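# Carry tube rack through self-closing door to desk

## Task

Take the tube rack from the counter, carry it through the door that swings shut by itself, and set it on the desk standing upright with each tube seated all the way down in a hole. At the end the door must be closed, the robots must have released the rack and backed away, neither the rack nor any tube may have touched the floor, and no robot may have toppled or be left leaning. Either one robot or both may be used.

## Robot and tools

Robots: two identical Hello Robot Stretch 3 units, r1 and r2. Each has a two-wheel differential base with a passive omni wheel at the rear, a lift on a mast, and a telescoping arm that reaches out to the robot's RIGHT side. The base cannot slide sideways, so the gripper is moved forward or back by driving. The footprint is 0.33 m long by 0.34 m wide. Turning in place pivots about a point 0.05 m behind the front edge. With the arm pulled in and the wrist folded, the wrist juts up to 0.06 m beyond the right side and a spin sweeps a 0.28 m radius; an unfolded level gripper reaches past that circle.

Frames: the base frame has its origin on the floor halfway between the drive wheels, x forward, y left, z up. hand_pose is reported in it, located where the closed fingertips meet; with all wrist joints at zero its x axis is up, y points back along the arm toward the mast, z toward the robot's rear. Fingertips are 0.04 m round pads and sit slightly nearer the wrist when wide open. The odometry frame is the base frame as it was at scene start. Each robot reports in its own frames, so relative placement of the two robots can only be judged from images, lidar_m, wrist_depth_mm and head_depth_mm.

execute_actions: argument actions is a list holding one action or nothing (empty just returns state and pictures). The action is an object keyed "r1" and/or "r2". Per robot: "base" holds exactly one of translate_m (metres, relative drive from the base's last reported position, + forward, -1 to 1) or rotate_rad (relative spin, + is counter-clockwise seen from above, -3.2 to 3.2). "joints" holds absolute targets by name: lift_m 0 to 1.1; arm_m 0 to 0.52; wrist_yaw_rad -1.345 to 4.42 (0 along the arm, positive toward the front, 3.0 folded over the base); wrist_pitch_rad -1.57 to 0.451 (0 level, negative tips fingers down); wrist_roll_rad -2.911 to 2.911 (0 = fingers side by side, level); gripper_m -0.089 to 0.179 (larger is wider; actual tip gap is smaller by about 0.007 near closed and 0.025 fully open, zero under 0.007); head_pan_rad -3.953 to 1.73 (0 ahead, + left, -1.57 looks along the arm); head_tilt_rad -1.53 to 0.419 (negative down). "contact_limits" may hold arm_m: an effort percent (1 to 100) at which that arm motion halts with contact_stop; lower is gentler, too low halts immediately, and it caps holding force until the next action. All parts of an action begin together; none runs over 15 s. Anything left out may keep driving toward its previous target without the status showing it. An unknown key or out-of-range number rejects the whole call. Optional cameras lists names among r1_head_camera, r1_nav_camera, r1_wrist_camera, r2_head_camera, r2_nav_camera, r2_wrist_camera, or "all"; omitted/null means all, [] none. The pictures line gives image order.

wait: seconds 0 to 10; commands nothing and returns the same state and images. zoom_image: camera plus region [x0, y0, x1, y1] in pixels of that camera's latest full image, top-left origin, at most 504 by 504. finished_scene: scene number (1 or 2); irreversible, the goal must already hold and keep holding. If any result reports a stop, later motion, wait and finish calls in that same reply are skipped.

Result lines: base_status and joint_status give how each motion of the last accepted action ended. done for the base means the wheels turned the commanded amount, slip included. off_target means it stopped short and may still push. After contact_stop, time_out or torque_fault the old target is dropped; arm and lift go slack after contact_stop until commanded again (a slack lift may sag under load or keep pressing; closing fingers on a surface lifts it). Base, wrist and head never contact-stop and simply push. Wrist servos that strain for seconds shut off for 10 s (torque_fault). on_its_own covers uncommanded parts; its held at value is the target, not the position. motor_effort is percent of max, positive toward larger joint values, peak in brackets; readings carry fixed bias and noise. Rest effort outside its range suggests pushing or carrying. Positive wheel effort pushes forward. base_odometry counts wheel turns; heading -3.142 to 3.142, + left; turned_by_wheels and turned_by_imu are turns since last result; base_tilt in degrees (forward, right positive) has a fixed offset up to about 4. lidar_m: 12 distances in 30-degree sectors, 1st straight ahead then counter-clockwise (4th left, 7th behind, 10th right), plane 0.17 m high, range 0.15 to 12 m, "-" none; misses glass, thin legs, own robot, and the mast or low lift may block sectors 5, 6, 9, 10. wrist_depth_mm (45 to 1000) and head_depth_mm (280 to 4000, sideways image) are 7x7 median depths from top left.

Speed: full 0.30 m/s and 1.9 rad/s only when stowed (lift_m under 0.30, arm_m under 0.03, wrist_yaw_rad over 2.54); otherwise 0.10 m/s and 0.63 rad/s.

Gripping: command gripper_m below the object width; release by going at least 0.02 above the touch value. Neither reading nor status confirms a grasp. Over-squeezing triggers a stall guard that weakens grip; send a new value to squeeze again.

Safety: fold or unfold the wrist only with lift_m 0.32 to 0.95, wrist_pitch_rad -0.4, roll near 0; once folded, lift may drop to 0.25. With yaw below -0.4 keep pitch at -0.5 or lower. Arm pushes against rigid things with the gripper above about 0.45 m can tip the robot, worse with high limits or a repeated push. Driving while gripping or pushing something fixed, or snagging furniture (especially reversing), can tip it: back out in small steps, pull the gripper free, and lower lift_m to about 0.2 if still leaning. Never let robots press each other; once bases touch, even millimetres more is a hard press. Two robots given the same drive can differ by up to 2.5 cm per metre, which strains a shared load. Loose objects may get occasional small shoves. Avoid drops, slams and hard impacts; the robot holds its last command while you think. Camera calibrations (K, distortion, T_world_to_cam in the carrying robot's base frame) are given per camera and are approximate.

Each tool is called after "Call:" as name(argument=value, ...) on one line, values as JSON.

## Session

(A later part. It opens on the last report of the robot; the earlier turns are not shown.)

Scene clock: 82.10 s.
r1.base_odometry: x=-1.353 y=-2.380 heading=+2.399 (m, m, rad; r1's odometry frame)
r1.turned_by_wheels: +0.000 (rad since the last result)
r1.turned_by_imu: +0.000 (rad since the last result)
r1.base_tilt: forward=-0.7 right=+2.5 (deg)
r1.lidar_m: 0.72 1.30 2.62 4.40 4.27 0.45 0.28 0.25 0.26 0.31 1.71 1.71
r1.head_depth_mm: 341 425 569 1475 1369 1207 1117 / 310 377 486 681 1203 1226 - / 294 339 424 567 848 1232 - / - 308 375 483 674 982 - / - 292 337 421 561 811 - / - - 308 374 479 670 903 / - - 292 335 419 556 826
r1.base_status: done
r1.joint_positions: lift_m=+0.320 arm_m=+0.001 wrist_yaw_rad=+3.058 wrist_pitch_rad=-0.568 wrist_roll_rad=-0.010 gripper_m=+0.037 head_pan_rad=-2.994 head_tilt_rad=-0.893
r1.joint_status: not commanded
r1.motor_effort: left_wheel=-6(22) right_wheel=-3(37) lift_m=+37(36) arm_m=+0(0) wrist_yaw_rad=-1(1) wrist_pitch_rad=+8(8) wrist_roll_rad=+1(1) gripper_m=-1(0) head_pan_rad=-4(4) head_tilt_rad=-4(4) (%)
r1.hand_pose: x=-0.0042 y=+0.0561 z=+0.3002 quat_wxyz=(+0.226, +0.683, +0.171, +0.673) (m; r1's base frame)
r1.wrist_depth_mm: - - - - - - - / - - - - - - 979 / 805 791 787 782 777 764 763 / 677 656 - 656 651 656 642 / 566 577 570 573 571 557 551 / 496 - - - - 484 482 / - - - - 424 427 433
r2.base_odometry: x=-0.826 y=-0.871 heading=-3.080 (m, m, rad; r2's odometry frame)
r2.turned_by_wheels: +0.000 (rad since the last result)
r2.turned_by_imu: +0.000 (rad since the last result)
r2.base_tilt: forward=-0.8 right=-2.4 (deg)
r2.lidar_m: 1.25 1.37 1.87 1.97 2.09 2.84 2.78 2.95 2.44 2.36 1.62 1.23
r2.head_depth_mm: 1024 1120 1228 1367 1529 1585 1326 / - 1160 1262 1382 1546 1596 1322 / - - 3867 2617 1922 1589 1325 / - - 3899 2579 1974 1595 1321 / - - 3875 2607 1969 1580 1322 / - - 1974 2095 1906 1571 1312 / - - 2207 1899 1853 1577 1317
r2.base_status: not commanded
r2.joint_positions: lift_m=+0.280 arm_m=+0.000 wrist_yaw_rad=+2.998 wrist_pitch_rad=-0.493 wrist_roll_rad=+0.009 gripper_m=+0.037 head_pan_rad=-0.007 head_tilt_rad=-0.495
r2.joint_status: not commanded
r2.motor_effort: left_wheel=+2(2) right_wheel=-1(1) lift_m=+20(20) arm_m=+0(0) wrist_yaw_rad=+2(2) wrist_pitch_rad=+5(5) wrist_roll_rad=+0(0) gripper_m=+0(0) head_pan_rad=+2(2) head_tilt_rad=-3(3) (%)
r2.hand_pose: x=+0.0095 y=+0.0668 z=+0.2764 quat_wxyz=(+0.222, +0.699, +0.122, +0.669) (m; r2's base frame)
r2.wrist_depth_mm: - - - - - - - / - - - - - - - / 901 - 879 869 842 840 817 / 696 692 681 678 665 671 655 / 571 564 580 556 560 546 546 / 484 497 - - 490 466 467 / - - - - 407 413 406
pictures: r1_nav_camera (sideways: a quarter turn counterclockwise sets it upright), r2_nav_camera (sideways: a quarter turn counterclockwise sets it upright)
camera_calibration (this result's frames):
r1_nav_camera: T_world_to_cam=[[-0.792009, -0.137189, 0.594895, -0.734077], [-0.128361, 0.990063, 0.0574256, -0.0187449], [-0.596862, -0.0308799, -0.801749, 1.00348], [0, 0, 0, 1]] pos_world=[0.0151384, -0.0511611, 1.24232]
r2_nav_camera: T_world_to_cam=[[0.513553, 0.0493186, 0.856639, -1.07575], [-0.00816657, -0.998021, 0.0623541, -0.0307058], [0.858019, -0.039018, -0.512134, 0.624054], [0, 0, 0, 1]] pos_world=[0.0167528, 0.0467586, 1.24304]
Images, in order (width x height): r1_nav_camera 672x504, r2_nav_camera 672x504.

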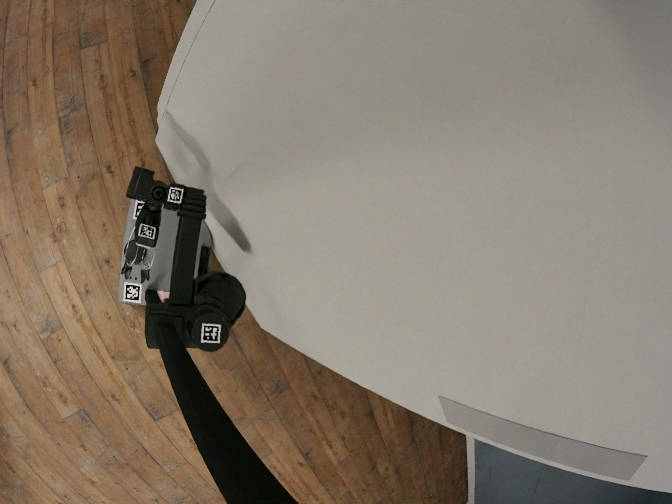

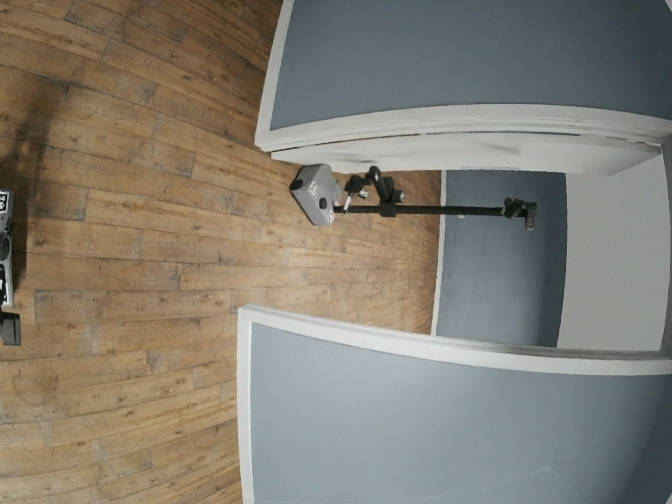

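Call:
execute_actions(actions=[{"r1":{"base":{"rotate_rad":0.42},"joints":{"head_pan_rad":0.5,"head_tilt_rad":-0.4}},"r2":{"base":{"translate_m":1.0},"joints":{"head_pan_rad":-0.5}}}], cameras=["r1_nav_camera","r2_nav_camera","r1_head_camera"])

Scene clock: 106.93 s.
r1.base_odometry: x=-1.353 y=-2.380 heading=+2.818 (m, m, rad; r1's odometry frame)
r1.turned_by_wheels: +0.420 (rad since the last result)
r1.turned_by_imu: +0.418 (rad since the last result)
r1.base_tilt: forward=-0.7 right=+2.5 (deg)
r1.lidar_m: 0.94 2.57 3.20 4.24 2.65 0.33 0.27 0.27 0.30 4.08 0.75 0.72
r1.head_depth_mm: 2523 2732 2942 2828 2015 1571 1292 / 2605 2813 3042 2863 2041 1578 1288 / 2668 2860 2535 2702 2043 1581 1304 / 2732 2953 2567 2750 2050 1582 1300 / 2807 2990 2691 2841 2052 1591 1312 / 2908 3106 2812 2921 2060 1596 1301 / 2996 3166 2899 2917 2083 1614 1311
r1.base_status: done
r1.joint_positions: lift_m=+0.320 arm_m=+0.001 wrist_yaw_rad=+3.058 wrist_pitch_rad=-0.568 wrist_roll_rad=-0.010 gripper_m=+0.037 head_pan_rad=+0.493 head_tilt_rad=-0.408
r1.joint_status: all done
r1.motor_effort: left_wheel=-12(26) right_wheel=-2(10) lift_m=+37(36) arm_m=+0(0) wrist_yaw_rad=-1(1) wrist_pitch_rad=+8(8) wrist_roll_rad=+1(1) gripper_m=-1(0) head_pan_rad=+5(55) head_tilt_rad=+2(28) (%)
r1.hand_pose: x=-0.0042 y=+0.0561 z=+0.3002 quat_wxyz=(+0.226, +0.683, +0.171, +0.673) (m; r1's base frame)
r1.wrist_depth_mm: - - - - - - - / - - - 999 993 972 968 / 770 808 800 788 784 784 795 / 547 666 - 654 659 651 659 / 506 571 566 576 573 561 558 / 456 - - - - 482 483 / - - - - 421 431 428
r2.base_odometry: x=-1.824 y=-0.933 heading=-3.079 (m, m, rad; r2's odometry frame)
r2.turned_by_wheels: +0.000 (rad since the last result)
r2.turned_by_imu: +0.003 (rad since the last result)
r2.base_tilt: forward=-0.9 right=-2.5 (deg)
r2.lidar_m: 4.92 0.72 0.61 1.28 2.02 2.94 3.76 3.75 2.42 0.72 0.38 0.48
r2.head_depth_mm: 370 375 388 408 440 476 534 / - 3511 3578 2489 544 566 616 / - - 3899 2624 1964 1586 1320 / - - 3913 2624 1979 1586 1316 / - - 3861 2600 1979 1588 1317 / - - 3891 2604 1963 1584 1311 / - - 3779 2597 1969 1576 1318
r2.base_status: done
r2.joint_positions: lift_m=+0.280 arm_m=+0.000 wrist_yaw_rad=+2.998 wrist_pitch_rad=-0.493 wrist_roll_rad=+0.009 gripper_m=+0.037 head_pan_rad=-0.493 head_tilt_rad=-0.495
r2.joint_status: all done
r2.motor_effort: left_wheel=+1(8) right_wheel=-1(4) lift_m=+20(20) arm_m=+0(0) wrist_yaw_rad=+2(2) wrist_pitch_rad=+5(5) wrist_roll_rad=+0(0) gripper_m=+0(0) head_pan_rad=-4(26) head_tilt_rad=-3(3) (%)
r2.hand_pose: x=+0.0095 y=+0.0668 z=+0.2764 quat_wxyz=(+0.222, +0.699, +0.122, +0.669) (m; r2's base frame)
r2.wrist_depth_mm: - - - - 600 572 620 / - - - - 655 625 673 / 885 - 883 859 727 706 617 / 699 686 686 677 669 665 610 / 567 567 578 554 562 546 545 / 485 499 - - 488 474 466 / - - - - 409 411 406
pictures: r1_head_camera (sideways: a quarter turn clockwise sets it upright), r1_nav_camera (sideways: a quarter turn counterclockwise sets it upright), r2_nav_camera (sideways: a quarter turn counterclockwise sets it upright)
camera_calibration (this result's frames):
r1_head_camera: T_world_to_cam=[[-0.414499, -0.159987, -0.895877, 1.18978], [-0.414223, 0.909707, 0.029194, -0.0344162], [0.810315, 0.383194, -0.443343, 0.528614], [0, 0, 0, 1]] pos_world=[0.0505642, 0.0190963, 1.30126]
r1_nav_camera: T_world_to_cam=[[0.372644, 0.221931, 0.901045, -1.14024], [0.434106, -0.899877, 0.0421111, -0.00227015], [0.820176, 0.375457, -0.431676, 0.51344], [0, 0, 0, 1]] pos_world=[0.00477671, 0.058237, 1.24914]
r2_nav_camera: T_world_to_cam=[[0.477302, -0.196224, 0.856551, -1.07541], [-0.473169, -0.878762, 0.0623543, -0.0278695], [0.740469, -0.435055, -0.512282, 0.624964], [0, 0, 0, 1]] pos_world=[0.0373422, 0.0363808, 1.24304]
Images, in order (width x height): r1_head_camera 896x504, r1_nav_camera 672x504, r2_nav_camera 672x504.

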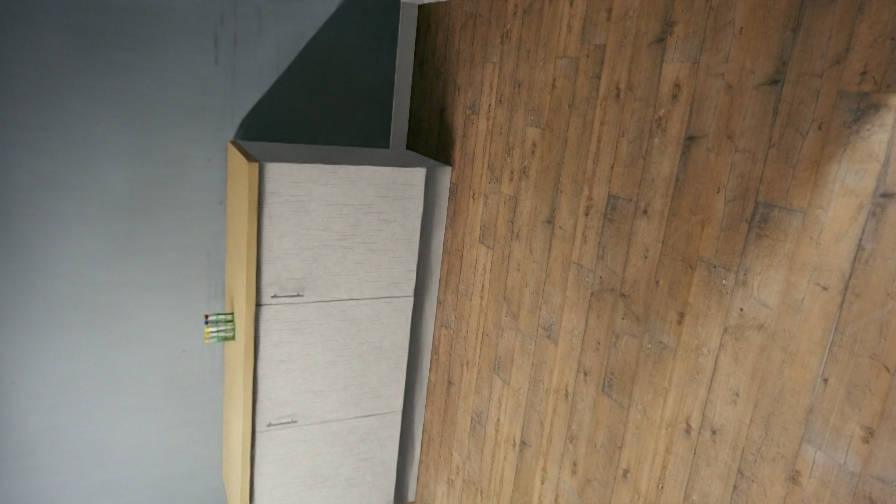

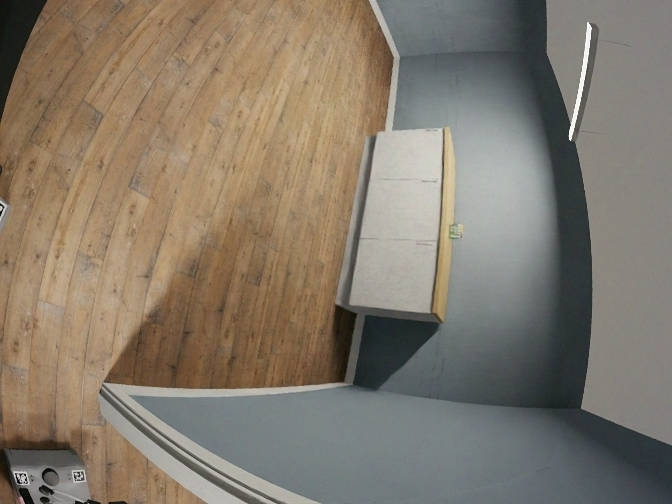

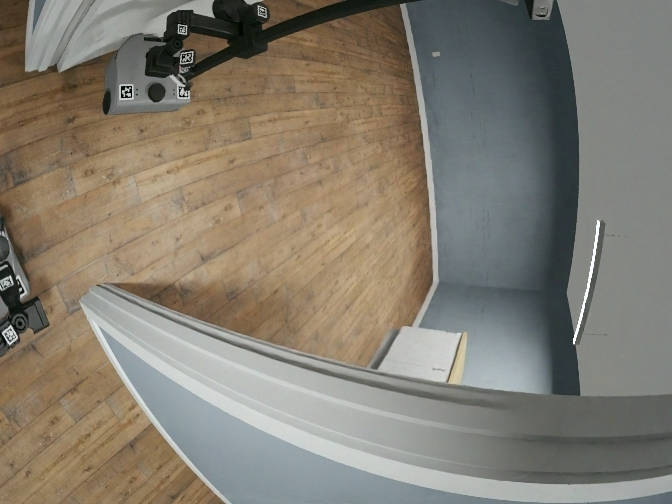

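Call:
zoom_image(camera="r1_head_camera", region=[180, 290, 270, 360])

Region (180, 290, 270, 360) of r1_head_camera's 896x504 image, scaled by 5.600, with more detail than that image has.

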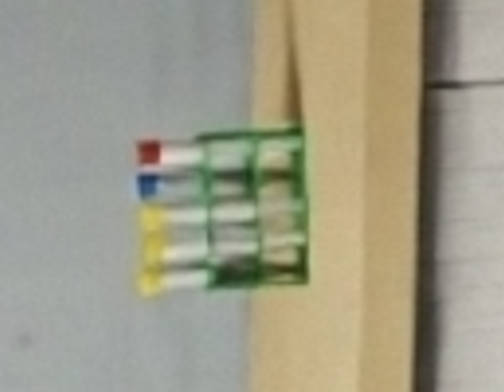

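Call:
execute_actions(actions=[{"r2":{"base":{"translate_m":0.27}}}], cameras=[])

Call:
execute_actions(actions=[{"r2":{"base":{"rotate_rad":-0.4}}}], cameras=[])

Call:
execute_actions(actions=[{"r2":{"base":{"translate_m":0.6}}}], cameras=[])

Call:
execute_actions(actions=[{"r2":{"base":{"rotate_rad":-0.88},"joints":{"head_pan_rad":0.0,"head_tilt_rad":-0.3}}}], cameras=["r1_nav_camera"])

Call:
execute_actions(actions=[{"r2":{"base":{"translate_m":1.0}}}], cameras=["r2_head_camera","r2_nav_camera"])

Scene clock: 128.50 s.
r1.base_odometry: x=-1.353 y=-2.380 heading=+2.818 (m, m, rad; r1's odometry frame)
r1.turned_by_wheels: +0.000 (rad since the last result)
r1.turned_by_imu: +0.001 (rad since the last result)
r1.base_tilt: forward=-0.7 right=+2.5 (deg)
r1.lidar_m: 0.94 2.57 3.20 4.25 2.65 0.33 0.27 0.27 0.30 4.11 0.50 0.52
r1.head_depth_mm: 2523 2762 2949 2860 2010 1561 1297 / 2583 2831 3061 2835 2030 1568 1299 / 2687 2823 2549 2727 2039 1581 1293 / 2741 2889 2539 2748 2037 1584 1295 / 2826 2941 2660 2851 2050 1598 1301 / 2910 3082 2784 2876 2055 1599 1312 / 2987 3169 2890 2934 2070 1590 1314
r1.base_status: not commanded
r1.joint_positions: lift_m=+0.320 arm_m=+0.001 wrist_yaw_rad=+3.058 wrist_pitch_rad=-0.568 wrist_roll_rad=-0.010 gripper_m=+0.037 head_pan_rad=+0.493 head_tilt_rad=-0.408
r1.joint_status: not commanded
r1.motor_effort: left_wheel=-12(12) right_wheel=-2(1) lift_m=+36(36) arm_m=+0(0) wrist_yaw_rad=+0(1) wrist_pitch_rad=+9(8) wrist_roll_rad=+1(1) gripper_m=-1(0) head_pan_rad=+6(5) head_tilt_rad=+3(4) (%)
r1.hand_pose: x=-0.0042 y=+0.0561 z=+0.3002 quat_wxyz=(+0.226, +0.683, +0.171, +0.673) (m; r1's base frame)
r1.wrist_depth_mm: - - - - - - - / - - - 986 988 963 952 / 760 795 790 798 795 801 771 / 550 666 - 653 663 638 637 / 505 558 565 574 573 555 551 / 461 - - - - 488 490 / - - - - 424 431 436
r2.base_odometry: x=-2.093 y=-0.950 heading=-3.079 (m, m, rad; r2's odometry frame)
r2.turned_by_wheels: +0.000 (rad since the last result)
r2.turned_by_imu: +0.000 (rad since the last result)
r2.base_tilt: forward=-0.9 right=-2.4 (deg)
r2.lidar_m: 4.66 0.50 0.51 0.53 2.00 2.90 4.01 3.80 2.50 0.31 2.39 4.40
r2.head_depth_mm: 3607 3053 3226 2632 1978 1588 1329 / - - 3676 2623 1981 1580 1330 / - - 3805 2631 1980 1574 1323 / - - 3915 2627 1963 1581 1316 / - - 3897 2629 1978 1587 1316 / - - 3881 2627 1961 1577 1313 / - - 3805 2625 1969 1575 1327
r2.base_status: done
r2.joint_positions: lift_m=+0.280 arm_m=+0.000 wrist_yaw_rad=+2.998 wrist_pitch_rad=-0.493 wrist_roll_rad=+0.009 gripper_m=+0.037 head_pan_rad=-0.493 head_tilt_rad=-0.495
r2.joint_status: not commanded
r2.motor_effort: left_wheel=+1(9) right_wheel=-1(4) lift_m=+20(20) arm_m=+0(0) wrist_yaw_rad=+2(2) wrist_pitch_rad=+5(5) wrist_roll_rad=+0(0) gripper_m=-1(0) head_pan_rad=-3(2) head_tilt_rad=-3(2) (%)
r2.hand_pose: x=+0.0095 y=+0.0668 z=+0.2764 quat_wxyz=(+0.222, +0.699, +0.122, +0.669) (m; r2's base frame)
r2.wrist_depth_mm: - - - 527 537 601 655 / - - - 582 593 644 723 / 890 - 865 644 657 525 500 / 699 697 690 665 666 447 430 / 575 565 579 557 567 519 475 / 483 497 - - 481 467 464 / - - - - 409 409 408
pictures: none
No camera images: the call's "cameras" was empty. Leave "cameras" out to get every camera's image.

Scene clock: 129.80 s.
r1.base_odometry: x=-1.353 y=-2.380 heading=+2.818 (m, m, rad; r1's odometry frame)
r1.turned_by_wheels: +0.000 (rad since the last result)
r1.turned_by_imu: +0.000 (rad since the last result)
r1.base_tilt: forward=-0.7 right=+2.5 (deg)
r1.lidar_m: 0.94 2.57 3.22 4.23 2.64 0.33 0.27 0.27 0.30 4.10 0.47 0.52
r1.head_depth_mm: 2508 2733 2964 2827 2032 1577 1292 / 2569 2790 3020 2849 2004 1564 1296 / 2658 2846 2534 2698 2030 1563 1295 / 2746 2879 2568 2784 2029 1591 1298 / 2813 2999 2692 2885 2047 1584 1305 / 2896 3056 2829 2886 2083 1608 1307 / 3017 3173 2904 2905 2089 1602 1312
r1.base_status: not commanded
r1.joint_positions: lift_m=+0.320 arm_m=+0.001 wrist_yaw_rad=+3.058 wrist_pitch_rad=-0.568 wrist_roll_rad=-0.010 gripper_m=+0.037 head_pan_rad=+0.493 head_tilt_rad=-0.408
r1.joint_status: not commanded
r1.motor_effort: left_wheel=-12(12) right_wheel=-2(2) lift_m=+36(36) arm_m=+0(0) wrist_yaw_rad=+0(1) wrist_pitch_rad=+7(8) wrist_roll_rad=+1(0) gripper_m=+0(1) head_pan_rad=+5(5) head_tilt_rad=+4(3) (%)
r1.hand_pose: x=-0.0042 y=+0.0561 z=+0.3002 quat_wxyz=(+0.226, +0.683, +0.171, +0.673) (m; r1's base frame)
r1.wrist_depth_mm: - - - - - - - / - - - - - 977 989 / 770 809 800 801 777 791 780 / 556 662 - 659 661 643 634 / 505 556 556 573 566 548 550 / 450 - - - - 488 485 / - - - - 421 431 431
r2.base_odometry: x=-2.093 y=-0.950 heading=+2.804 (m, m, rad; r2's odometry frame)
r2.turned_by_wheels: -0.400 (rad since the last result)
r2.turned_by_imu: -0.391 (rad since the last result)
r2.base_tilt: forward=-0.8 right=-2.4 (deg)
r2.lidar_m: 4.67 4.20 0.50 0.51 0.53 2.11 3.43 4.01 3.10 0.33 0.31 2.50
r2.head_depth_mm: 2687 2326 2416 2570 1982 1591 461 / 2851 2503 2609 2635 1983 1589 1329 / 3077 2672 2806 2647 1988 1587 1320 / 3255 2870 3129 2593 1968 1586 1315 / 3631 3150 3402 2613 1962 1582 1327 / 3988 - 3906 2655 1971 1571 1318 / - - 3894 2619 1977 1587 1317
r2.base_status: done
r2.joint_positions: lift_m=+0.280 arm_m=+0.000 wrist_yaw_rad=+2.998 wrist_pitch_rad=-0.493 wrist_roll_rad=+0.009 gripper_m=+0.037 head_pan_rad=-0.493 head_tilt_rad=-0.495
r2.joint_status: not commanded
r2.motor_effort: left_wheel=+2(8) right_wheel=-2(5) lift_m=+20(20) arm_m=+0(0) wrist_yaw_rad=+2(2) wrist_pitch_rad=+5(5) wrist_roll_rad=+0(0) gripper_m=+0(0) head_pan_rad=-4(2) head_tilt_rad=-3(3) (%)
r2.hand_pose: x=+0.0095 y=+0.0668 z=+0.2764 quat_wxyz=(+0.222, +0.699, +0.122, +0.669) (m; r2's base frame)
r2.wrist_depth_mm: - - 516 606 798 910 - / - - 550 654 695 685 - / 892 - 615 682 531 562 825 / 696 685 648 673 550 614 660 / 565 566 579 556 560 548 545 / 485 496 - - 487 469 467 / - - - - 406 409 408
pictures: none
No camera images: the call's "cameras" was empty. Leave "cameras" out to get every camera's image.

Scene clock: 133.50 s.
r1.base_odometry: x=-1.353 y=-2.380 heading=+2.818 (m, m, rad; r1's odometry frame)
r1.turned_by_wheels: +0.000 (rad since the last result)
r1.turned_by_imu: +0.000 (rad since the last result)
r1.base_tilt: forward=-0.7 right=+2.5 (deg)
r1.lidar_m: 0.94 0.33 3.22 4.24 2.64 0.33 0.27 0.27 0.30 4.10 4.53 0.72
r1.head_depth_mm: 2518 2745 2945 2788 2019 1571 1288 / 2594 2798 3034 2816 2009 1583 811 / 2625 384 2510 2688 1949 1534 860 / - - 285 307 344 391 451 / 2849 2987 2660 2708 2065 1588 1300 / 2889 3118 2830 2877 2054 1582 1302 / 2999 3170 2891 2890 2063 1604 1305
r1.base_status: not commanded
r1.joint_positions: lift_m=+0.320 arm_m=+0.001 wrist_yaw_rad=+3.058 wrist_pitch_rad=-0.568 wrist_roll_rad=-0.010 gripper_m=+0.037 head_pan_rad=+0.493 head_tilt_rad=-0.408
r1.joint_status: not commanded
r1.motor_effort: left_wheel=-12(12) right_wheel=-2(2) lift_m=+36(36) arm_m=+0(0) wrist_yaw_rad=+0(1) wrist_pitch_rad=+8(8) wrist_roll_rad=+1(1) gripper_m=+0(1) head_pan_rad=+5(5) head_tilt_rad=+2(3) (%)
r1.hand_pose: x=-0.0042 y=+0.0561 z=+0.3002 quat_wxyz=(+0.226, +0.683, +0.171, +0.673) (m; r1's base frame)
r1.wrist_depth_mm: - - - - - - - / - - 981 985 971 999 975 / 769 797 803 817 795 767 780 / 550 654 - 659 647 647 652 / 506 550 568 572 576 556 368 / 458 - - - - 491 359 / - - - - 421 428 353
r2.base_odometry: x=-2.660 y=-0.751 heading=+2.804 (m, m, rad; r2's odometry frame)
r2.turned_by_wheels: +0.000 (rad since the last result)
r2.turned_by_imu: +0.002 (rad since the last result)
r2.base_tilt: forward=-1.0 right=-2.5 (deg)
r2.lidar_m: 4.10 4.10 2.48 0.51 0.51 0.79 3.79 0.49 0.54 0.87 2.07 2.29
r2.head_depth_mm: 2478 2241 2201 2362 1973 1593 1319 / 2692 2312 2354 2510 1989 1600 1325 / 2846 2507 2594 2620 2009 1583 1321 / 3086 2636 2820 2632 1962 1588 1317 / 3407 3735 3618 2589 1979 1581 1323 / 3647 - 3815 2639 1973 1580 1319 / - - 3837 2604 1966 1579 1318
r2.base_status: done
r2.joint_positions: lift_m=+0.280 arm_m=+0.000 wrist_yaw_rad=+2.998 wrist_pitch_rad=-0.493 wrist_roll_rad=+0.009 gripper_m=+0.037 head_pan_rad=-0.493 head_tilt_rad=-0.495
r2.joint_status: not commanded
r2.motor_effort: left_wheel=+1(9) right_wheel=-1(4) lift_m=+20(20) arm_m=+0(0) wrist_yaw_rad=+2(2) wrist_pitch_rad=+5(5) wrist_roll_rad=+0(0) gripper_m=+0(1) head_pan_rad=-3(3) head_tilt_rad=-3(3) (%)
r2.hand_pose: x=+0.0095 y=+0.0668 z=+0.2764 quat_wxyz=(+0.222, +0.699, +0.122, +0.669) (m; r2's base frame)
r2.wrist_depth_mm: 377 - 792 - - - - / 617 - 844 - - - - / 536 - 876 847 827 839 842 / 447 466 667 677 677 668 657 / 470 513 585 563 569 550 548 / 481 496 - - 484 468 469 / - - - - 408 412 410
pictures: none
No camera images: the call's "cameras" was empty. Leave "cameras" out to get every camera's image.

Scene clock: 135.23 s.
r1.base_odometry: x=-1.353 y=-2.380 heading=+2.818 (m, m, rad; r1's odometry frame)
r1.turned_by_wheels: +0.000 (rad since the last result)
r1.turned_by_imu: +0.000 (rad since the last result)
r1.base_tilt: forward=-0.6 right=+2.5 (deg)
r1.lidar_m: 0.94 0.41 3.23 4.24 2.64 0.33 0.27 0.27 0.30 4.10 4.51 0.72
r1.head_depth_mm: 2527 2729 2904 2803 2024 1564 1295 / 2591 2797 2996 2845 2033 1584 1297 / 2620 386 2552 2708 2033 1584 1298 / 376 387 2589 2754 2045 1569 1299 / 2810 2973 2675 2841 2058 1543 1237 / 2822 3032 371 397 435 510 1275 / 296 320 363 2753 2085 1587 1313
r1.base_status: not commanded
r1.joint_positions: lift_m=+0.320 arm_m=+0.001 wrist_yaw_rad=+3.058 wrist_pitch_rad=-0.568 wrist_roll_rad=-0.010 gripper_m=+0.037 head_pan_rad=+0.493 head_tilt_rad=-0.408
r1.joint_status: not commanded
r1.motor_effort: left_wheel=-12(12) right_wheel=-2(2) lift_m=+36(36) arm_m=+0(0) wrist_yaw_rad=+0(1) wrist_pitch_rad=+8(8) wrist_roll_rad=+1(1) gripper_m=+0(1) head_pan_rad=+5(5) head_tilt_rad=+3(3) (%)
r1.hand_pose: x=-0.0042 y=+0.0561 z=+0.3002 quat_wxyz=(+0.226, +0.683, +0.171, +0.673) (m; r1's base frame)
r1.wrist_depth_mm: - - - - - - - / - - - 967 979 973 979 / 770 779 786 803 777 771 722 / 554 656 - 655 669 648 394 / 504 561 562 572 572 420 349 / 464 - - - - 384 313 / - - - - 422 370 315
r2.base_odometry: x=-2.660 y=-0.751 heading=+1.924 (m, m, rad; r2's odometry frame)
r2.turned_by_wheels: -0.880 (rad since the last result)
r2.turned_by_imu: -0.861 (rad since the last result)
r2.base_tilt: forward=-0.9 right=-2.5 (deg)
r2.lidar_m: 2.07 2.58 4.09 3.48 0.94 0.51 0.46 0.89 4.57 0.49 0.59 1.21
r2.head_depth_mm: 2290 2393 2578 2720 2558 1920 1520 / 2355 2466 2575 2685 2471 1912 1513 / 2433 2550 2524 2197 2351 1905 1518 / 2494 2657 2516 2287 2390 1900 1522 / 2577 2756 2481 2385 2484 1933 1522 / 2627 2863 2524 2498 2582 1905 1520 / 2723 2933 2521 2600 2586 1909 1501
r2.base_status: done
r2.joint_positions: lift_m=+0.280 arm_m=+0.000 wrist_yaw_rad=+2.998 wrist_pitch_rad=-0.493 wrist_roll_rad=+0.009 gripper_m=+0.037 head_pan_rad=-0.007 head_tilt_rad=-0.310
r2.joint_status: all done
r2.motor_effort: left_wheel=+2(9) right_wheel=-1(6) lift_m=+20(20) arm_m=+0(0) wrist_yaw_rad=+2(2) wrist_pitch_rad=+5(5) wrist_roll_rad=+0(0) gripper_m=+0(0) head_pan_rad=+2(24) head_tilt_rad=+7(29) (%)
r2.hand_pose: x=+0.0095 y=+0.0668 z=+0.2764 quat_wxyz=(+0.222, +0.699, +0.122, +0.669) (m; r2's base frame)
r2.wrist_depth_mm: - - - - - - - / - - - - - - - / 883 - 870 853 838 849 821 / 691 689 679 680 675 662 663 / 566 568 582 558 562 547 546 / 486 493 - - 483 470 469 / - - - - 406 411 406
pictures: r1_nav_camera (sideways: a quarter turn counterclockwise sets it upright)
camera_calibration (this result's frames):
r1_nav_camera: T_world_to_cam=[[0.372643, 0.221934, 0.901045, -1.14024], [0.434111, -0.899874, 0.0421111, -0.00227018], [0.820174, 0.375462, -0.431676, 0.51344], [0, 0, 0, 1]] pos_world=[0.00477635, 0.058237, 1.24914]
Images, in order (width x height): r1_nav_camera 672x504.

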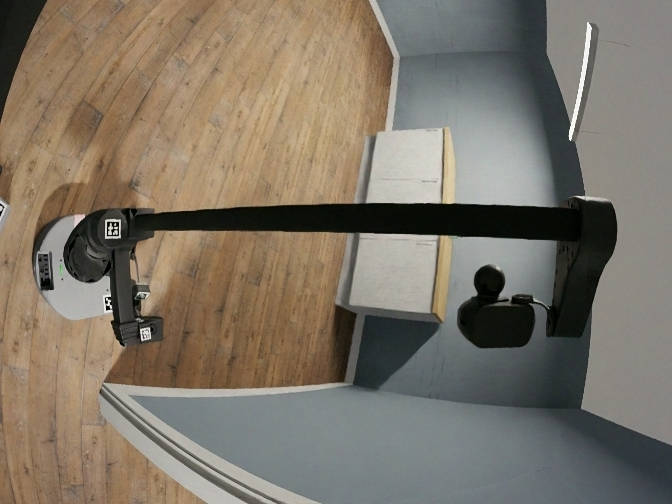

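Scene clock: 140.33 s.
r1.base_odometry: x=-1.353 y=-2.380 heading=+2.818 (m, m, rad; r1's odometry frame)
r1.turned_by_wheels: +0.000 (rad since the last result)
r1.turned_by_imu: +0.001 (rad since the last result)
r1.base_tilt: forward=-0.6 right=+2.5 (deg)
r1.lidar_m: 0.94 1.40 3.20 4.25 2.65 0.33 0.27 0.27 0.30 4.10 4.53 0.72
r1.head_depth_mm: 2535 2701 2919 2827 2027 1560 1300 / 2580 2816 3016 2834 2052 1580 1295 / 2659 2844 2541 2714 2029 1567 1298 / 2703 2919 2615 2733 1728 1564 1297 / 2752 2774 2662 2677 1724 1569 1306 / 2887 3137 2789 2879 2058 1603 1307 / 3030 3194 2897 2938 2064 1619 1307
r1.base_status: not commanded
r1.joint_positions: lift_m=+0.320 arm_m=+0.001 wrist_yaw_rad=+3.058 wrist_pitch_rad=-0.568 wrist_roll_rad=-0.010 gripper_m=+0.037 head_pan_rad=+0.493 head_tilt_rad=-0.408
r1.joint_status: not commanded
r1.motor_effort: left_wheel=-12(12) right_wheel=-2(2) lift_m=+36(36) arm_m=+0(0) wrist_yaw_rad=-1(0) wrist_pitch_rad=+9(8) wrist_roll_rad=+1(1) gripper_m=-1(0) head_pan_rad=+5(5) head_tilt_rad=+3(2) (%)
r1.hand_pose: x=-0.0042 y=+0.0561 z=+0.3002 quat_wxyz=(+0.226, +0.683, +0.171, +0.673) (m; r1's base frame)
r1.wrist_depth_mm: - - - - - - - / - - 990 - - 975 991 / 780 790 792 786 775 781 788 / 548 661 - 670 652 650 645 / 506 569 561 577 568 557 556 / 457 - - - - 482 494 / - - - - 423 429 431
r2.base_odometry: x=-3.006 y=+0.187 heading=+1.924 (m, m, rad; r2's odometry frame)
r2.turned_by_wheels: +0.000 (rad since the last result)
r2.turned_by_imu: +0.003 (rad since the last result)
r2.base_tilt: forward=-0.9 right=-2.5 (deg)
r2.lidar_m: 1.14 1.44 3.74 3.77 3.24 1.75 1.44 0.91 0.84 0.85 1.06 1.13
r2.head_depth_mm: 1479 1560 1656 1198 1168 1255 1425 / 1526 1604 1687 1199 1213 1317 1446 / 1552 1651 1744 1232 1276 1368 1478 / 1611 1721 1800 1276 1323 1434 1525 / 1677 1757 1843 1307 1382 1498 1519 / 1707 1832 1923 1380 1442 1571 1518 / 1778 1904 2007 1416 1515 1662 1516
r2.base_status: done
r2.joint_positions: lift_m=+0.280 arm_m=+0.000 wrist_yaw_rad=+2.998 wrist_pitch_rad=-0.493 wrist_roll_rad=+0.009 gripper_m=+0.037 head_pan_rad=-0.007 head_tilt_rad=-0.309
r2.joint_status: not commanded
r2.motor_effort: left_wheel=+1(7) right_wheel=-2(4) lift_m=+20(20) arm_m=-1(0) wrist_yaw_rad=+2(2) wrist_pitch_rad=+5(5) wrist_roll_rad=+0(0) gripper_m=+0(0) head_pan_rad=+2(2) head_tilt_rad=+6(7) (%)
r2.hand_pose: x=+0.0095 y=+0.0668 z=+0.2764 quat_wxyz=(+0.222, +0.699, +0.122, +0.669) (m; r2's base frame)
r2.wrist_depth_mm: - - - - - - - / - - - - - - - / 890 - 861 869 839 835 830 / 695 690 678 675 671 663 658 / 571 569 583 559 563 552 546 / 485 493 - - 484 470 467 / - - - - 406 411 406
pictures: r2_head_camera (sideways: a quarter turn clockwise sets it upright), r2_nav_camera (sideways: a quarter turn counterclockwise sets it upright)
camera_calibration (this result's frames):
r2_head_camera: T_world_to_cam=[[-0.361162, 0.0333246, -0.931907, 1.24071], [0.0628009, 0.997962, 0.0113481, -0.0173505], [0.930386, -0.0544261, -0.362519, 0.428276], [0, 0, 0, 1]] pos_world=[0.0507231, -0.000721443, 1.31168]
r2_nav_camera: T_world_to_cam=[[0.346378, 0.0505981, 0.93673, -1.17921], [-0.019457, -0.997942, 0.0610993, -0.0290182], [0.937893, -0.0393893, -0.344681, 0.405664], [0, 0, 0, 1]] pos_world=[0.0274189, 0.0466863, 1.2462]
Images, in order (width x height): r2_head_camera 896x504, r2_nav_camera 672x504.

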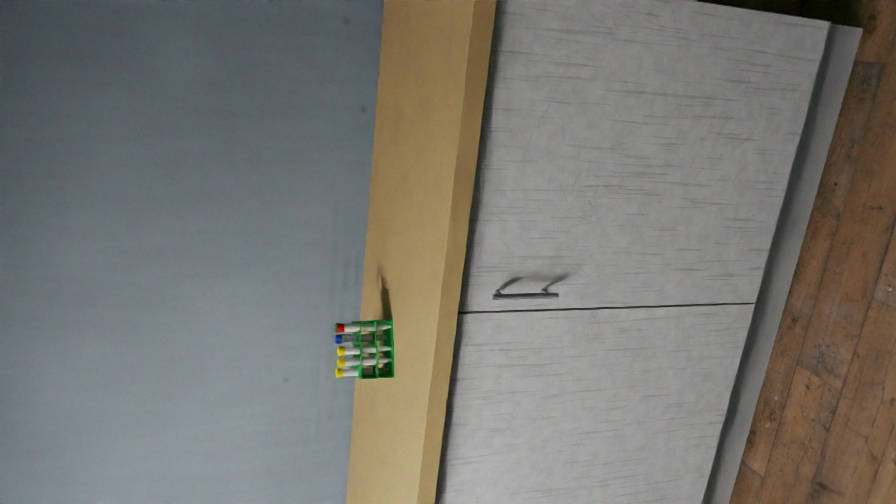

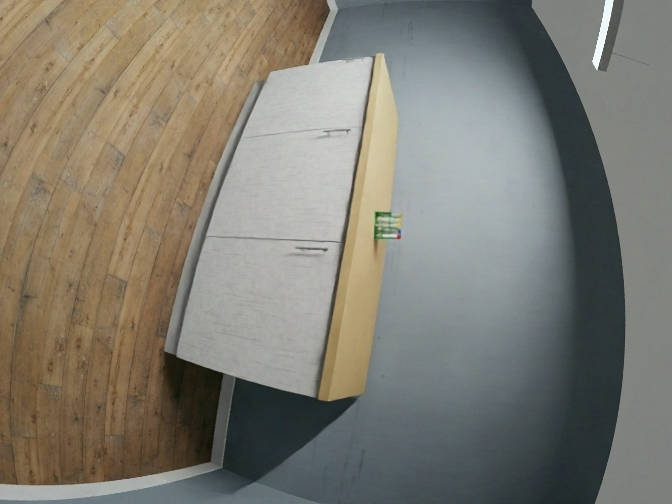

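Call:
zoom_image(camera="r2_head_camera", region=[320, 300, 420, 400])

Region (320, 300, 420, 400) of r2_head_camera's 896x504 image, scaled by 5.040, with more detail than that image has.

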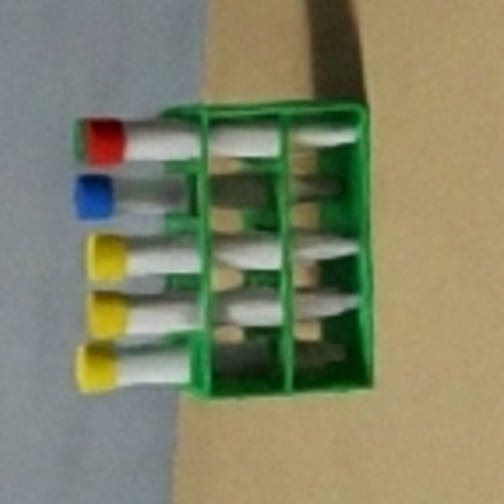

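Call:
execute_actions(actions=[{"r2":{"base":{"translate_m":0.96},"joints":{"wrist_pitch_rad":-0.4}}}], cameras=[])

Call:
execute_actions(actions=[{"r2":{"base":{"rotate_rad":1.21},"joints":{"lift_m":0.9,"head_pan_rad":-1.2,"head_tilt_rad":-0.6}}}], cameras=[])

Call:
execute_actions(actions=[{"r2":{"joints":{"wrist_yaw_rad":1.95,"wrist_pitch_rad":0.0,"gripper_m":0.17,"arm_m":0.3}}}], cameras=["r2_head_camera","r2_nav_camera","r2_wrist_camera"])

Scene clock: 169.53 s.
r1.base_odometry: x=-1.353 y=-2.380 heading=+2.818 (m, m, rad; r1's odometry frame)
r1.turned_by_wheels: +0.000 (rad since the last result)
r1.turned_by_imu: +0.001 (rad since the last result)
r1.base_tilt: forward=-0.6 right=+2.5 (deg)
r1.lidar_m: 0.94 2.35 3.22 4.22 2.64 0.33 0.27 0.27 0.30 4.11 4.54 0.72
r1.head_depth_mm: 2532 2700 2934 2837 2015 1586 1290 / 2603 2799 2983 2860 2033 1578 1298 / 2661 2845 2541 2755 2030 1584 1290 / 2720 2900 2591 2572 2047 1591 1289 / 2788 2941 2645 2547 2054 1594 1307 / 2863 3080 2801 2930 2070 1585 1305 / 3040 3163 2930 2918 2067 1606 1315
r1.base_status: not commanded
r1.joint_positions: lift_m=+0.320 arm_m=+0.001 wrist_yaw_rad=+3.058 wrist_pitch_rad=-0.568 wrist_roll_rad=-0.010 gripper_m=+0.037 head_pan_rad=+0.493 head_tilt_rad=-0.408
r1.joint_status: not commanded
r1.motor_effort: left_wheel=-12(12) right_wheel=-2(2) lift_m=+36(36) arm_m=+0(0) wrist_yaw_rad=+0(1) wrist_pitch_rad=+8(8) wrist_roll_rad=+1(1) gripper_m=-1(1) head_pan_rad=+4(5) head_tilt_rad=+3(3) (%)
r1.hand_pose: x=-0.0042 y=+0.0561 z=+0.3002 quat_wxyz=(+0.226, +0.683, +0.171, +0.673) (m; r1's base frame)
r1.wrist_depth_mm: - - - - - - - / - - - 996 986 984 958 / 787 810 800 787 772 777 772 / 554 661 - 654 645 660 660 / 505 565 572 574 572 558 560 / 459 - - - - 486 484 / - - - - 424 431 429
r2.base_odometry: x=-3.338 y=+1.088 heading=+1.924 (m, m, rad; r2's odometry frame)
r2.turned_by_wheels: +0.000 (rad since the last result)
r2.turned_by_imu: +0.003 (rad since the last result)
r2.base_tilt: forward=-0.9 right=-2.5 (deg)
r2.lidar_m: 0.26 0.33 0.68 3.43 4.18 3.84 1.99 1.30 1.19 0.43 0.28 0.26
r2.head_depth_mm: 712 752 795 846 780 580 460 / 733 776 825 874 780 581 460 / 760 801 850 905 777 581 461 / 780 827 883 943 780 580 461 / 806 854 906 981 782 579 461 / 835 889 945 1005 632 578 460 / 864 921 990 1045 627 580 460
r2.base_status: done
r2.joint_positions: lift_m=+0.280 arm_m=+0.000 wrist_yaw_rad=+2.998 wrist_pitch_rad=-0.418 wrist_roll_rad=+0.009 gripper_m=+0.037 head_pan_rad=-0.007 head_tilt_rad=-0.309
r2.joint_status: all done
r2.motor_effort: left_wheel=+1(8) right_wheel=-1(3) lift_m=+20(20) arm_m=+0(0) wrist_yaw_rad=+2(3) wrist_pitch_rad=+6(8) wrist_roll_rad=+0(0) gripper_m=+0(0) head_pan_rad=+2(2) head_tilt_rad=+6(6) (%)
r2.hand_pose: x=+0.0109 y=+0.0768 z=+0.2928 quat_wxyz=(+0.197, +0.703, +0.096, +0.676) (m; r2's base frame)
r2.wrist_depth_mm: - - - - - 799 423 / - - - - - 747 413 / - - - - - 877 403 / 796 - 768 770 749 715 394 / 630 631 650 621 621 598 471 / 526 522 - 534 523 508 461 / 455 - - - 434 436 419
pictures: none
No camera images: the call's "cameras" was empty. Leave "cameras" out to get every camera's image.

Scene clock: 176.00 s.
r1.base_odometry: x=-1.353 y=-2.380 heading=+2.818 (m, m, rad; r1's odometry frame)
r1.turned_by_wheels: +0.000 (rad since the last result)
r1.turned_by_imu: +0.001 (rad since the last result)
r1.base_tilt: forward=-0.7 right=+2.5 (deg)
r1.lidar_m: 0.94 2.27 3.23 4.24 2.65 0.33 0.27 0.27 0.30 4.13 4.55 0.72
r1.head_depth_mm: 2535 2753 2980 2766 2040 1578 1281 / 2578 2795 3017 2818 2045 1573 1291 / 2620 2844 2515 2715 2020 1578 1298 / 2771 2828 2541 2512 2048 1594 1303 / 2808 2952 2702 2825 2042 1592 1300 / 2919 3116 2790 2921 2075 1602 1312 / 3000 3209 2930 2935 2073 1610 1311
r1.base_status: not commanded
r1.joint_positions: lift_m=+0.320 arm_m=+0.001 wrist_yaw_rad=+3.058 wrist_pitch_rad=-0.568 wrist_roll_rad=-0.010 gripper_m=+0.037 head_pan_rad=+0.493 head_tilt_rad=-0.408
r1.joint_status: not commanded
r1.motor_effort: left_wheel=-12(12) right_wheel=-2(2) lift_m=+36(36) arm_m=+0(0) wrist_yaw_rad=-1(0) wrist_pitch_rad=+8(8) wrist_roll_rad=+1(1) gripper_m=-1(0) head_pan_rad=+5(5) head_tilt_rad=+2(2) (%)
r1.hand_pose: x=-0.0042 y=+0.0561 z=+0.3002 quat_wxyz=(+0.226, +0.683, +0.171, +0.673) (m; r1's base frame)
r1.wrist_depth_mm: - - - - - - - / - - - 997 981 974 961 / 787 786 800 787 787 780 769 / 549 661 - 653 652 653 647 / 510 560 561 582 570 560 550 / 450 - - - - 490 484 / - - - - 422 429 426
r2.base_odometry: x=-3.338 y=+1.088 heading=+3.134 (m, m, rad; r2's odometry frame)
r2.turned_by_wheels: +1.210 (rad since the last result)
r2.turned_by_imu: +1.185 (rad since the last result)
r2.base_tilt: forward=-0.9 right=-2.4 (deg)
r2.lidar_m: 1.13 3.53 3.98 2.43 1.66 1.23 1.19 0.36 0.27 0.26 0.27 0.38
r2.head_depth_mm: 716 786 843 666 528 437 - / 737 811 870 667 527 447 - / 765 841 894 662 526 446 - / 788 871 897 661 525 435 454 / 816 907 893 639 524 433 524 / 841 942 888 637 523 444 574 / 877 984 886 638 523 455 638
r2.base_status: done
r2.joint_positions: lift_m=+0.900 arm_m=+0.000 wrist_yaw_rad=+2.998 wrist_pitch_rad=-0.418 wrist_roll_rad=+0.009 gripper_m=+0.037 head_pan_rad=-1.193 head_tilt_rad=-0.593
r2.joint_status: all done
r2.motor_effort: left_wheel=-2(8) right_wheel=+2(7) lift_m=+26(27) arm_m=-1(0) wrist_yaw_rad=+2(2) wrist_pitch_rad=+7(7) wrist_roll_rad=+0(0) gripper_m=+0(0) head_pan_rad=-3(31) head_tilt_rad=-4(35) (%)
r2.hand_pose: x=+0.0109 y=+0.0768 z=+0.9126 quat_wxyz=(+0.197, +0.703, +0.096, +0.677) (m; r2's base frame)
r2.wrist_depth_mm: - - - - - - - / - - - - - - - / - - - - - - - / - - - - - - - / - - - - - - - / - - - - - - - / - - - - - - -
pictures: none
No camera images: the call's "cameras" was empty. Leave "cameras" out to get every camera's image.

Scene clock: 179.43 s.
r1.base_odometry: x=-1.353 y=-2.380 heading=+2.818 (m, m, rad; r1's odometry frame)
r1.turned_by_wheels: +0.000 (rad since the last result)
r1.turned_by_imu: +0.000 (rad since the last result)
r1.base_tilt: forward=-0.7 right=+2.5 (deg)
r1.lidar_m: 0.94 2.26 3.21 4.22 2.65 0.33 0.27 0.27 0.30 4.08 4.54 0.72
r1.head_depth_mm: 2511 2739 2976 2834 2004 1574 1289 / 2605 2822 3046 2819 2028 1577 1289 / 2651 2838 2560 2741 2040 1589 1302 / 2757 2887 2614 2501 2053 1584 1300 / 2809 2811 2685 2830 2042 1578 1300 / 2901 3080 2809 2942 2061 1604 1294 / 2957 3197 2913 2925 2070 1601 1305
r1.base_status: not commanded
r1.joint_positions: lift_m=+0.320 arm_m=+0.001 wrist_yaw_rad=+3.058 wrist_pitch_rad=-0.568 wrist_roll_rad=-0.010 gripper_m=+0.037 head_pan_rad=+0.493 head_tilt_rad=-0.408
r1.joint_status: not commanded
r1.motor_effort: left_wheel=-12(12) right_wheel=-2(2) lift_m=+36(36) arm_m=+0(0) wrist_yaw_rad=+0(1) wrist_pitch_rad=+8(8) wrist_roll_rad=+1(1) gripper_m=+0(1) head_pan_rad=+5(5) head_tilt_rad=+3(2) (%)
r1.hand_pose: x=-0.0042 y=+0.0561 z=+0.3002 quat_wxyz=(+0.226, +0.683, +0.171, +0.673) (m; r1's base frame)
r1.wrist_depth_mm: - - - - - - - / - - 989 - - 969 984 / 764 804 778 786 785 793 774 / 555 669 - 650 660 641 640 / 503 564 564 579 571 551 563 / 461 - - - - 485 487 / - - - - 421 431 425
r2.base_odometry: x=-3.338 y=+1.088 heading=+3.134 (m, m, rad; r2's odometry frame)
r2.turned_by_wheels: +0.000 (rad since the last result)
r2.turned_by_imu: +0.000 (rad since the last result)
r2.base_tilt: forward=-0.9 right=-2.5 (deg)
r2.lidar_m: 1.13 3.53 3.99 2.43 1.67 1.23 1.19 0.36 0.27 0.26 0.27 0.38
r2.head_depth_mm: 715 787 845 - 527 436 377 / 737 809 873 - 513 436 388 / 759 839 893 717 519 435 399 / 788 872 897 639 511 435 473 / 811 904 895 638 509 433 523 / 839 946 897 636 539 444 574 / 872 979 883 637 522 454 636
r2.base_status: not commanded
r2.joint_positions: lift_m=+0.900 arm_m=+0.300 wrist_yaw_rad=+1.952 wrist_pitch_rad=-0.021 wrist_roll_rad=+0.009 gripper_m=+0.170 head_pan_rad=-1.193 head_tilt_rad=-0.593
r2.joint_status: all done
r2.motor_effort: left_wheel=-2(2) right_wheel=+2(2) lift_m=+26(26) arm_m=+4(5) wrist_yaw_rad=-1(3) wrist_pitch_rad=+8(9) wrist_roll_rad=+0(0) gripper_m=+1(84) head_pan_rad=-3(4) head_tilt_rad=-5(4) (%)
r2.hand_pose: x=+0.2160 y=-0.3498 z=+1.0090 quat_wxyz=(+0.401, +0.592, -0.391, +0.579) (m; r2's base frame)
r2.wrist_depth_mm: - - - - - - - / - - - - - - - / - - - - - - - / - - - - 902 847 630 / - - - - 487 492 223 / - - - 341 333 327 211 / - - 275 258 253 248 231
pictures: r2_head_camera (sideways: a quarter turn clockwise sets it upright), r2_nav_camera (sideways: a quarter turn counterclockwise sets it upright), r2_wrist_camera
camera_calibration (this result's frames):
r2_head_camera: T_world_to_cam=[[-0.19554, 0.57648, -0.793369, 1.05901], [0.948962, 0.315355, -0.00474446, -0.00180417], [0.247458, -0.753805, -0.608722, 0.752791], [0, 0, 0, 1]] pos_world=[0.0225073, -0.0424732, 1.29842]
r2_nav_camera: T_world_to_cam=[[0.268509, -0.533115, 0.802304, -1.00341], [-0.925838, -0.372776, 0.0621504, -0.0248349], [0.265946, -0.759491, -0.593671, 0.733747], [0, 0, 0, 1]] pos_world=[0.0512937, 0.0130853, 1.24219]
r2_wrist_camera: T_world_to_cam=[[0.339317, -0.938752, -0.0600802, -0.342834], [-0.19691, -0.00842948, -0.980385, 1.06394], [0.919832, 0.344492, -0.18771, 0.272447], [0, 0, 0, 1]] pos_world=[0.0752246, -0.406724, 1.07362]
Images, in order (width x height): r2_head_camera 896x504, r2_nav_camera 672x504, r2_wrist_camera 644x364.

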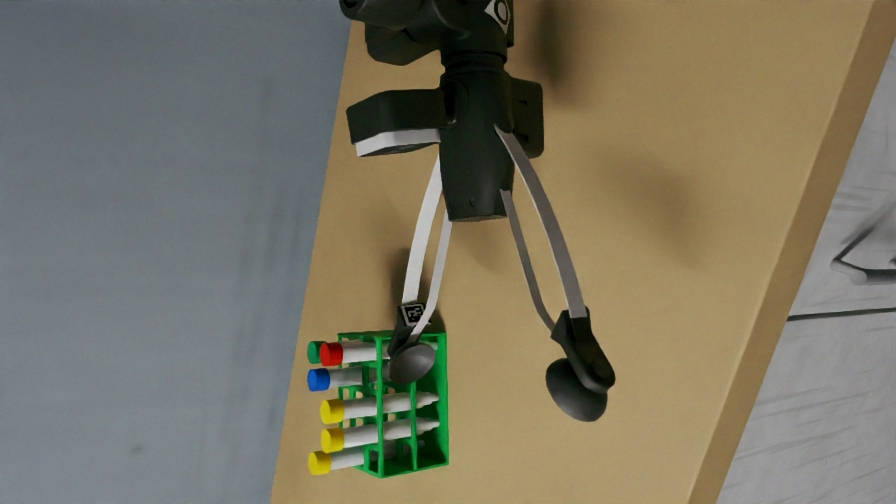

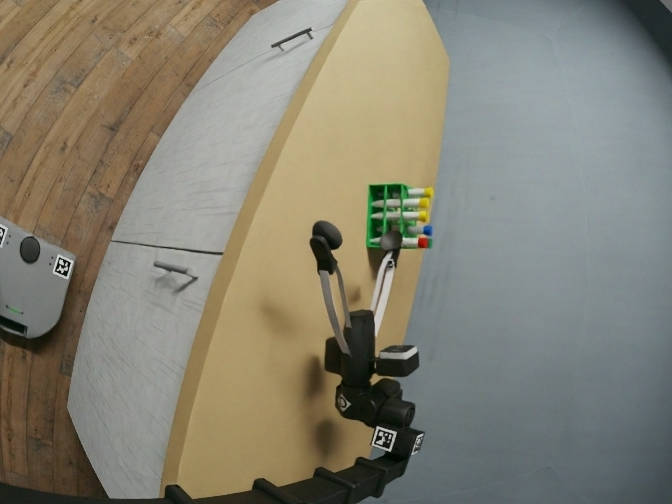

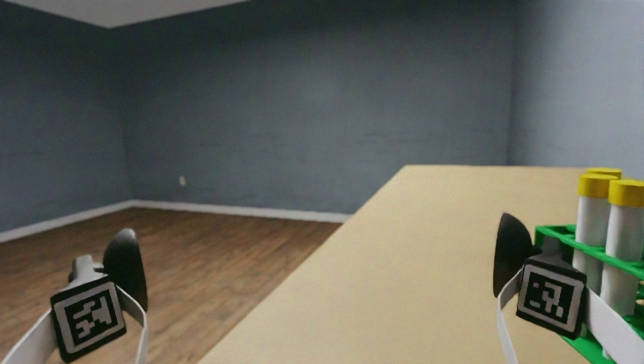

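Call:
execute_actions(actions=[{"r2":{"base":{"translate_m":-0.05},"joints":{"wrist_yaw_rad":1.908,"lift_m":0.854,"gripper_m":0.179}}}], cameras=[])

Call:
execute_actions(actions=[{"r2":{"joints":{"arm_m":0.52}}}], cameras=["r2_head_camera","r2_wrist_camera"])

Scene clock: 191.20 s.
r1.base_odometry: x=-1.353 y=-2.380 heading=+2.818 (m, m, rad; r1's odometry frame)
r1.turned_by_wheels: +0.000 (rad since the last result)
r1.turned_by_imu: +0.001 (rad since the last result)
r1.base_tilt: forward=-0.7 right=+2.5 (deg)
r1.lidar_m: 0.94 2.25 3.20 4.24 2.65 0.33 0.27 0.27 0.30 4.09 4.53 0.72
r1.head_depth_mm: 2525 2689 2960 2830 2009 1570 1285 / 2576 2786 3071 2835 2016 1589 1296 / 2673 2827 2548 2669 2045 1583 1300 / 2763 2560 2575 2498 2042 1591 1296 / 2788 3013 2734 2842 2039 1592 1311 / 2909 3069 2800 2915 2072 1602 1312 / 3009 3188 2910 2918 2054 1614 1315
r1.base_status: not commanded
r1.joint_positions: lift_m=+0.320 arm_m=+0.001 wrist_yaw_rad=+3.058 wrist_pitch_rad=-0.568 wrist_roll_rad=-0.010 gripper_m=+0.037 head_pan_rad=+0.493 head_tilt_rad=-0.408
r1.joint_status: not commanded
r1.motor_effort: left_wheel=-12(12) right_wheel=-2(2) lift_m=+36(37) arm_m=+0(0) wrist_yaw_rad=-1(1) wrist_pitch_rad=+8(8) wrist_roll_rad=+1(1) gripper_m=+0(1) head_pan_rad=+5(4) head_tilt_rad=+2(3) (%)
r1.hand_pose: x=-0.0042 y=+0.0561 z=+0.3002 quat_wxyz=(+0.226, +0.683, +0.171, +0.673) (m; r1's base frame)
r1.wrist_depth_mm: - - - - - - - / - - - 984 997 967 959 / 760 808 780 793 784 784 782 / 556 668 - 648 648 653 646 / 508 558 559 574 579 557 545 / 454 - - - - 491 485 / - - - - 423 436 428
r2.base_odometry: x=-3.288 y=+1.088 heading=+3.134 (m, m, rad; r2's odometry frame)
r2.turned_by_wheels: +0.000 (rad since the last result)
r2.turned_by_imu: -0.001 (rad since the last result)
r2.base_tilt: forward=-0.9 right=-2.4 (deg)
r2.lidar_m: 1.12 3.60 3.98 2.40 1.60 1.18 1.15 0.35 0.26 0.26 0.27 0.38
r2.head_depth_mm: 712 783 844 752 512 437 373 / 734 807 863 694 498 436 389 / 758 837 892 689 496 435 396 / 787 870 895 684 532 435 478 / 814 904 893 685 540 433 502 / 844 941 774 657 538 438 570 / 872 977 844 650 522 455 632
r2.base_status: done
r2.joint_positions: lift_m=+0.854 arm_m=+0.300 wrist_yaw_rad=+1.911 wrist_pitch_rad=-0.020 wrist_roll_rad=+0.009 gripper_m=+0.179 head_pan_rad=-1.193 head_tilt_rad=-0.593
r2.joint_status: all done
r2.motor_effort: left_wheel=-2(6) right_wheel=+3(4) lift_m=+20(23) arm_m=+4(4) wrist_yaw_rad=-2(4) wrist_pitch_rad=+7(8) wrist_roll_rad=+0(0) gripper_m=+0(48) head_pan_rad=-3(3) head_tilt_rad=-4(5) (%)
r2.hand_pose: x=+0.2197 y=-0.3595 z=+0.9636 quat_wxyz=(+0.413, +0.584, -0.404, +0.571) (m; r2's base frame)
r2.wrist_depth_mm: - - - - - - - / - - - - - - - / - - - - - - 248 / - - - - 654 471 250 / - - - 365 355 319 242 / - - 251 246 241 237 206 / - 192 189 187 184 181 170
pictures: none
No camera images: the call's "cameras" was empty. Leave "cameras" out to get every camera's image.

Scene clock: 194.07 s.
r1.base_odometry: x=-1.353 y=-2.380 heading=+2.818 (m, m, rad; r1's odometry frame)
r1.turned_by_wheels: +0.000 (rad since the last result)
r1.turned_by_imu: +0.000 (rad since the last result)
r1.base_tilt: forward=-0.6 right=+2.5 (deg)
r1.lidar_m: 0.94 2.25 3.21 4.23 2.65 0.33 0.27 0.27 0.30 4.14 4.53 0.72
r1.head_depth_mm: 2534 2726 2950 2806 2026 1572 1289 / 2613 2769 3064 2823 2016 1587 1300 / 2682 2842 2531 2686 2033 1582 1299 / 2726 2724 2567 2459 2045 1589 1301 / 2815 2972 2686 2837 2068 1592 1295 / 2941 3123 2782 2896 2065 1595 1308 / 2948 3184 2880 2896 2072 1596 1314
r1.base_status: not commanded
r1.joint_positions: lift_m=+0.320 arm_m=+0.001 wrist_yaw_rad=+3.058 wrist_pitch_rad=-0.568 wrist_roll_rad=-0.010 gripper_m=+0.037 head_pan_rad=+0.493 head_tilt_rad=-0.408
r1.joint_status: not commanded
r1.motor_effort: left_wheel=-12(12) right_wheel=-2(2) lift_m=+37(36) arm_m=+0(0) wrist_yaw_rad=+0(0) wrist_pitch_rad=+8(8) wrist_roll_rad=+1(1) gripper_m=-1(0) head_pan_rad=+5(5) head_tilt_rad=+3(3) (%)
r1.hand_pose: x=-0.0042 y=+0.0561 z=+0.3002 quat_wxyz=(+0.226, +0.683, +0.171, +0.673) (m; r1's base frame)
r1.wrist_depth_mm: - - - - - - - / - - - - 988 997 972 / 779 798 795 786 784 789 775 / 549 678 - 656 650 648 648 / 504 565 565 571 562 554 551 / 459 - - - - 482 484 / - - - - 426 431 435
r2.base_odometry: x=-3.288 y=+1.088 heading=+3.134 (m, m, rad; r2's odometry frame)
r2.turned_by_wheels: +0.000 (rad since the last result)
r2.turned_by_imu: +0.000 (rad since the last result)
r2.base_tilt: forward=-0.8 right=-2.6 (deg)
r2.lidar_m: 1.12 3.57 3.98 2.40 1.60 1.18 1.14 0.35 0.26 0.26 0.27 0.38
r2.head_depth_mm: 714 781 845 643 527 437 372 / 736 814 862 640 528 435 388 / 761 840 903 639 526 435 396 / 788 868 911 640 525 435 477 / 812 904 893 660 525 434 501 / 841 935 680 657 522 442 569 / 871 977 844 651 522 455 631
r2.base_status: not commanded
r2.joint_positions: lift_m=+0.854 arm_m=+0.520 wrist_yaw_rad=+1.909 wrist_pitch_rad=-0.020 wrist_roll_rad=+0.009 gripper_m=+0.179 head_pan_rad=-1.193 head_tilt_rad=-0.593
r2.joint_status: all done
r2.motor_effort: left_wheel=-2(2) right_wheel=+2(2) lift_m=+20(20) arm_m=+4(4) wrist_yaw_rad=-1(2) wrist_pitch_rad=+7(7) wrist_roll_rad=+0(0) gripper_m=+0(0) head_pan_rad=-4(3) head_tilt_rad=-4(4) (%)
r2.hand_pose: x=+0.2198 y=-0.5798 z=+0.9636 quat_wxyz=(+0.413, +0.584, -0.404, +0.570) (m; r2's base frame)
r2.wrist_depth_mm: - - - - - - 549 / - - - - - - 546 / - - - - - - 542 / - - - 267 637 618 504 / - 408 375 271 320 343 334 / 282 255 250 246 240 235 237 / - 191 189 186 183 180 169
pictures: r2_head_camera (sideways: a quarter turn clockwise sets it upright), r2_wrist_camera
camera_calibration (this result's frames):
r2_head_camera: T_world_to_cam=[[-0.195535, 0.576485, -0.793367, 1.05901], [0.948965, 0.315345, -0.00474467, -0.00180392], [0.247449, -0.753806, -0.608725, 0.752795], [0, 0, 0, 1]] pos_world=[0.0225069, -0.0424733, 1.29842]
r2_wrist_camera: T_world_to_cam=[[0.299469, -0.95221, -0.0601113, -0.561872], [-0.196241, 0.000182921, -0.980556, 1.02321], [0.933706, 0.305443, -0.186808, 0.313106], [0, 0, 0, 1]] pos_world=[0.0767116, -0.630843, 1.02803]
Images, in order (width x height): r2_head_camera 896x504, r2_wrist_camera 644x364.

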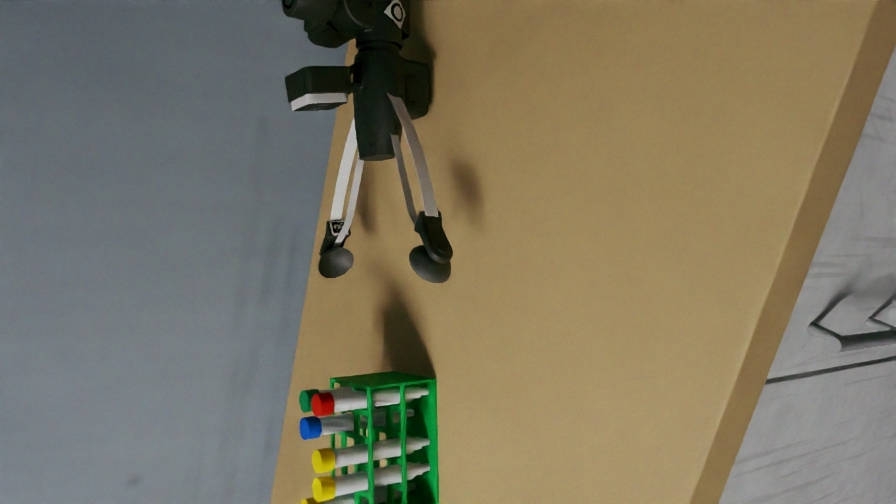

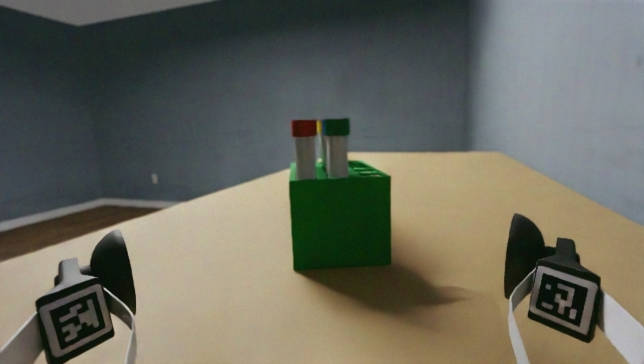

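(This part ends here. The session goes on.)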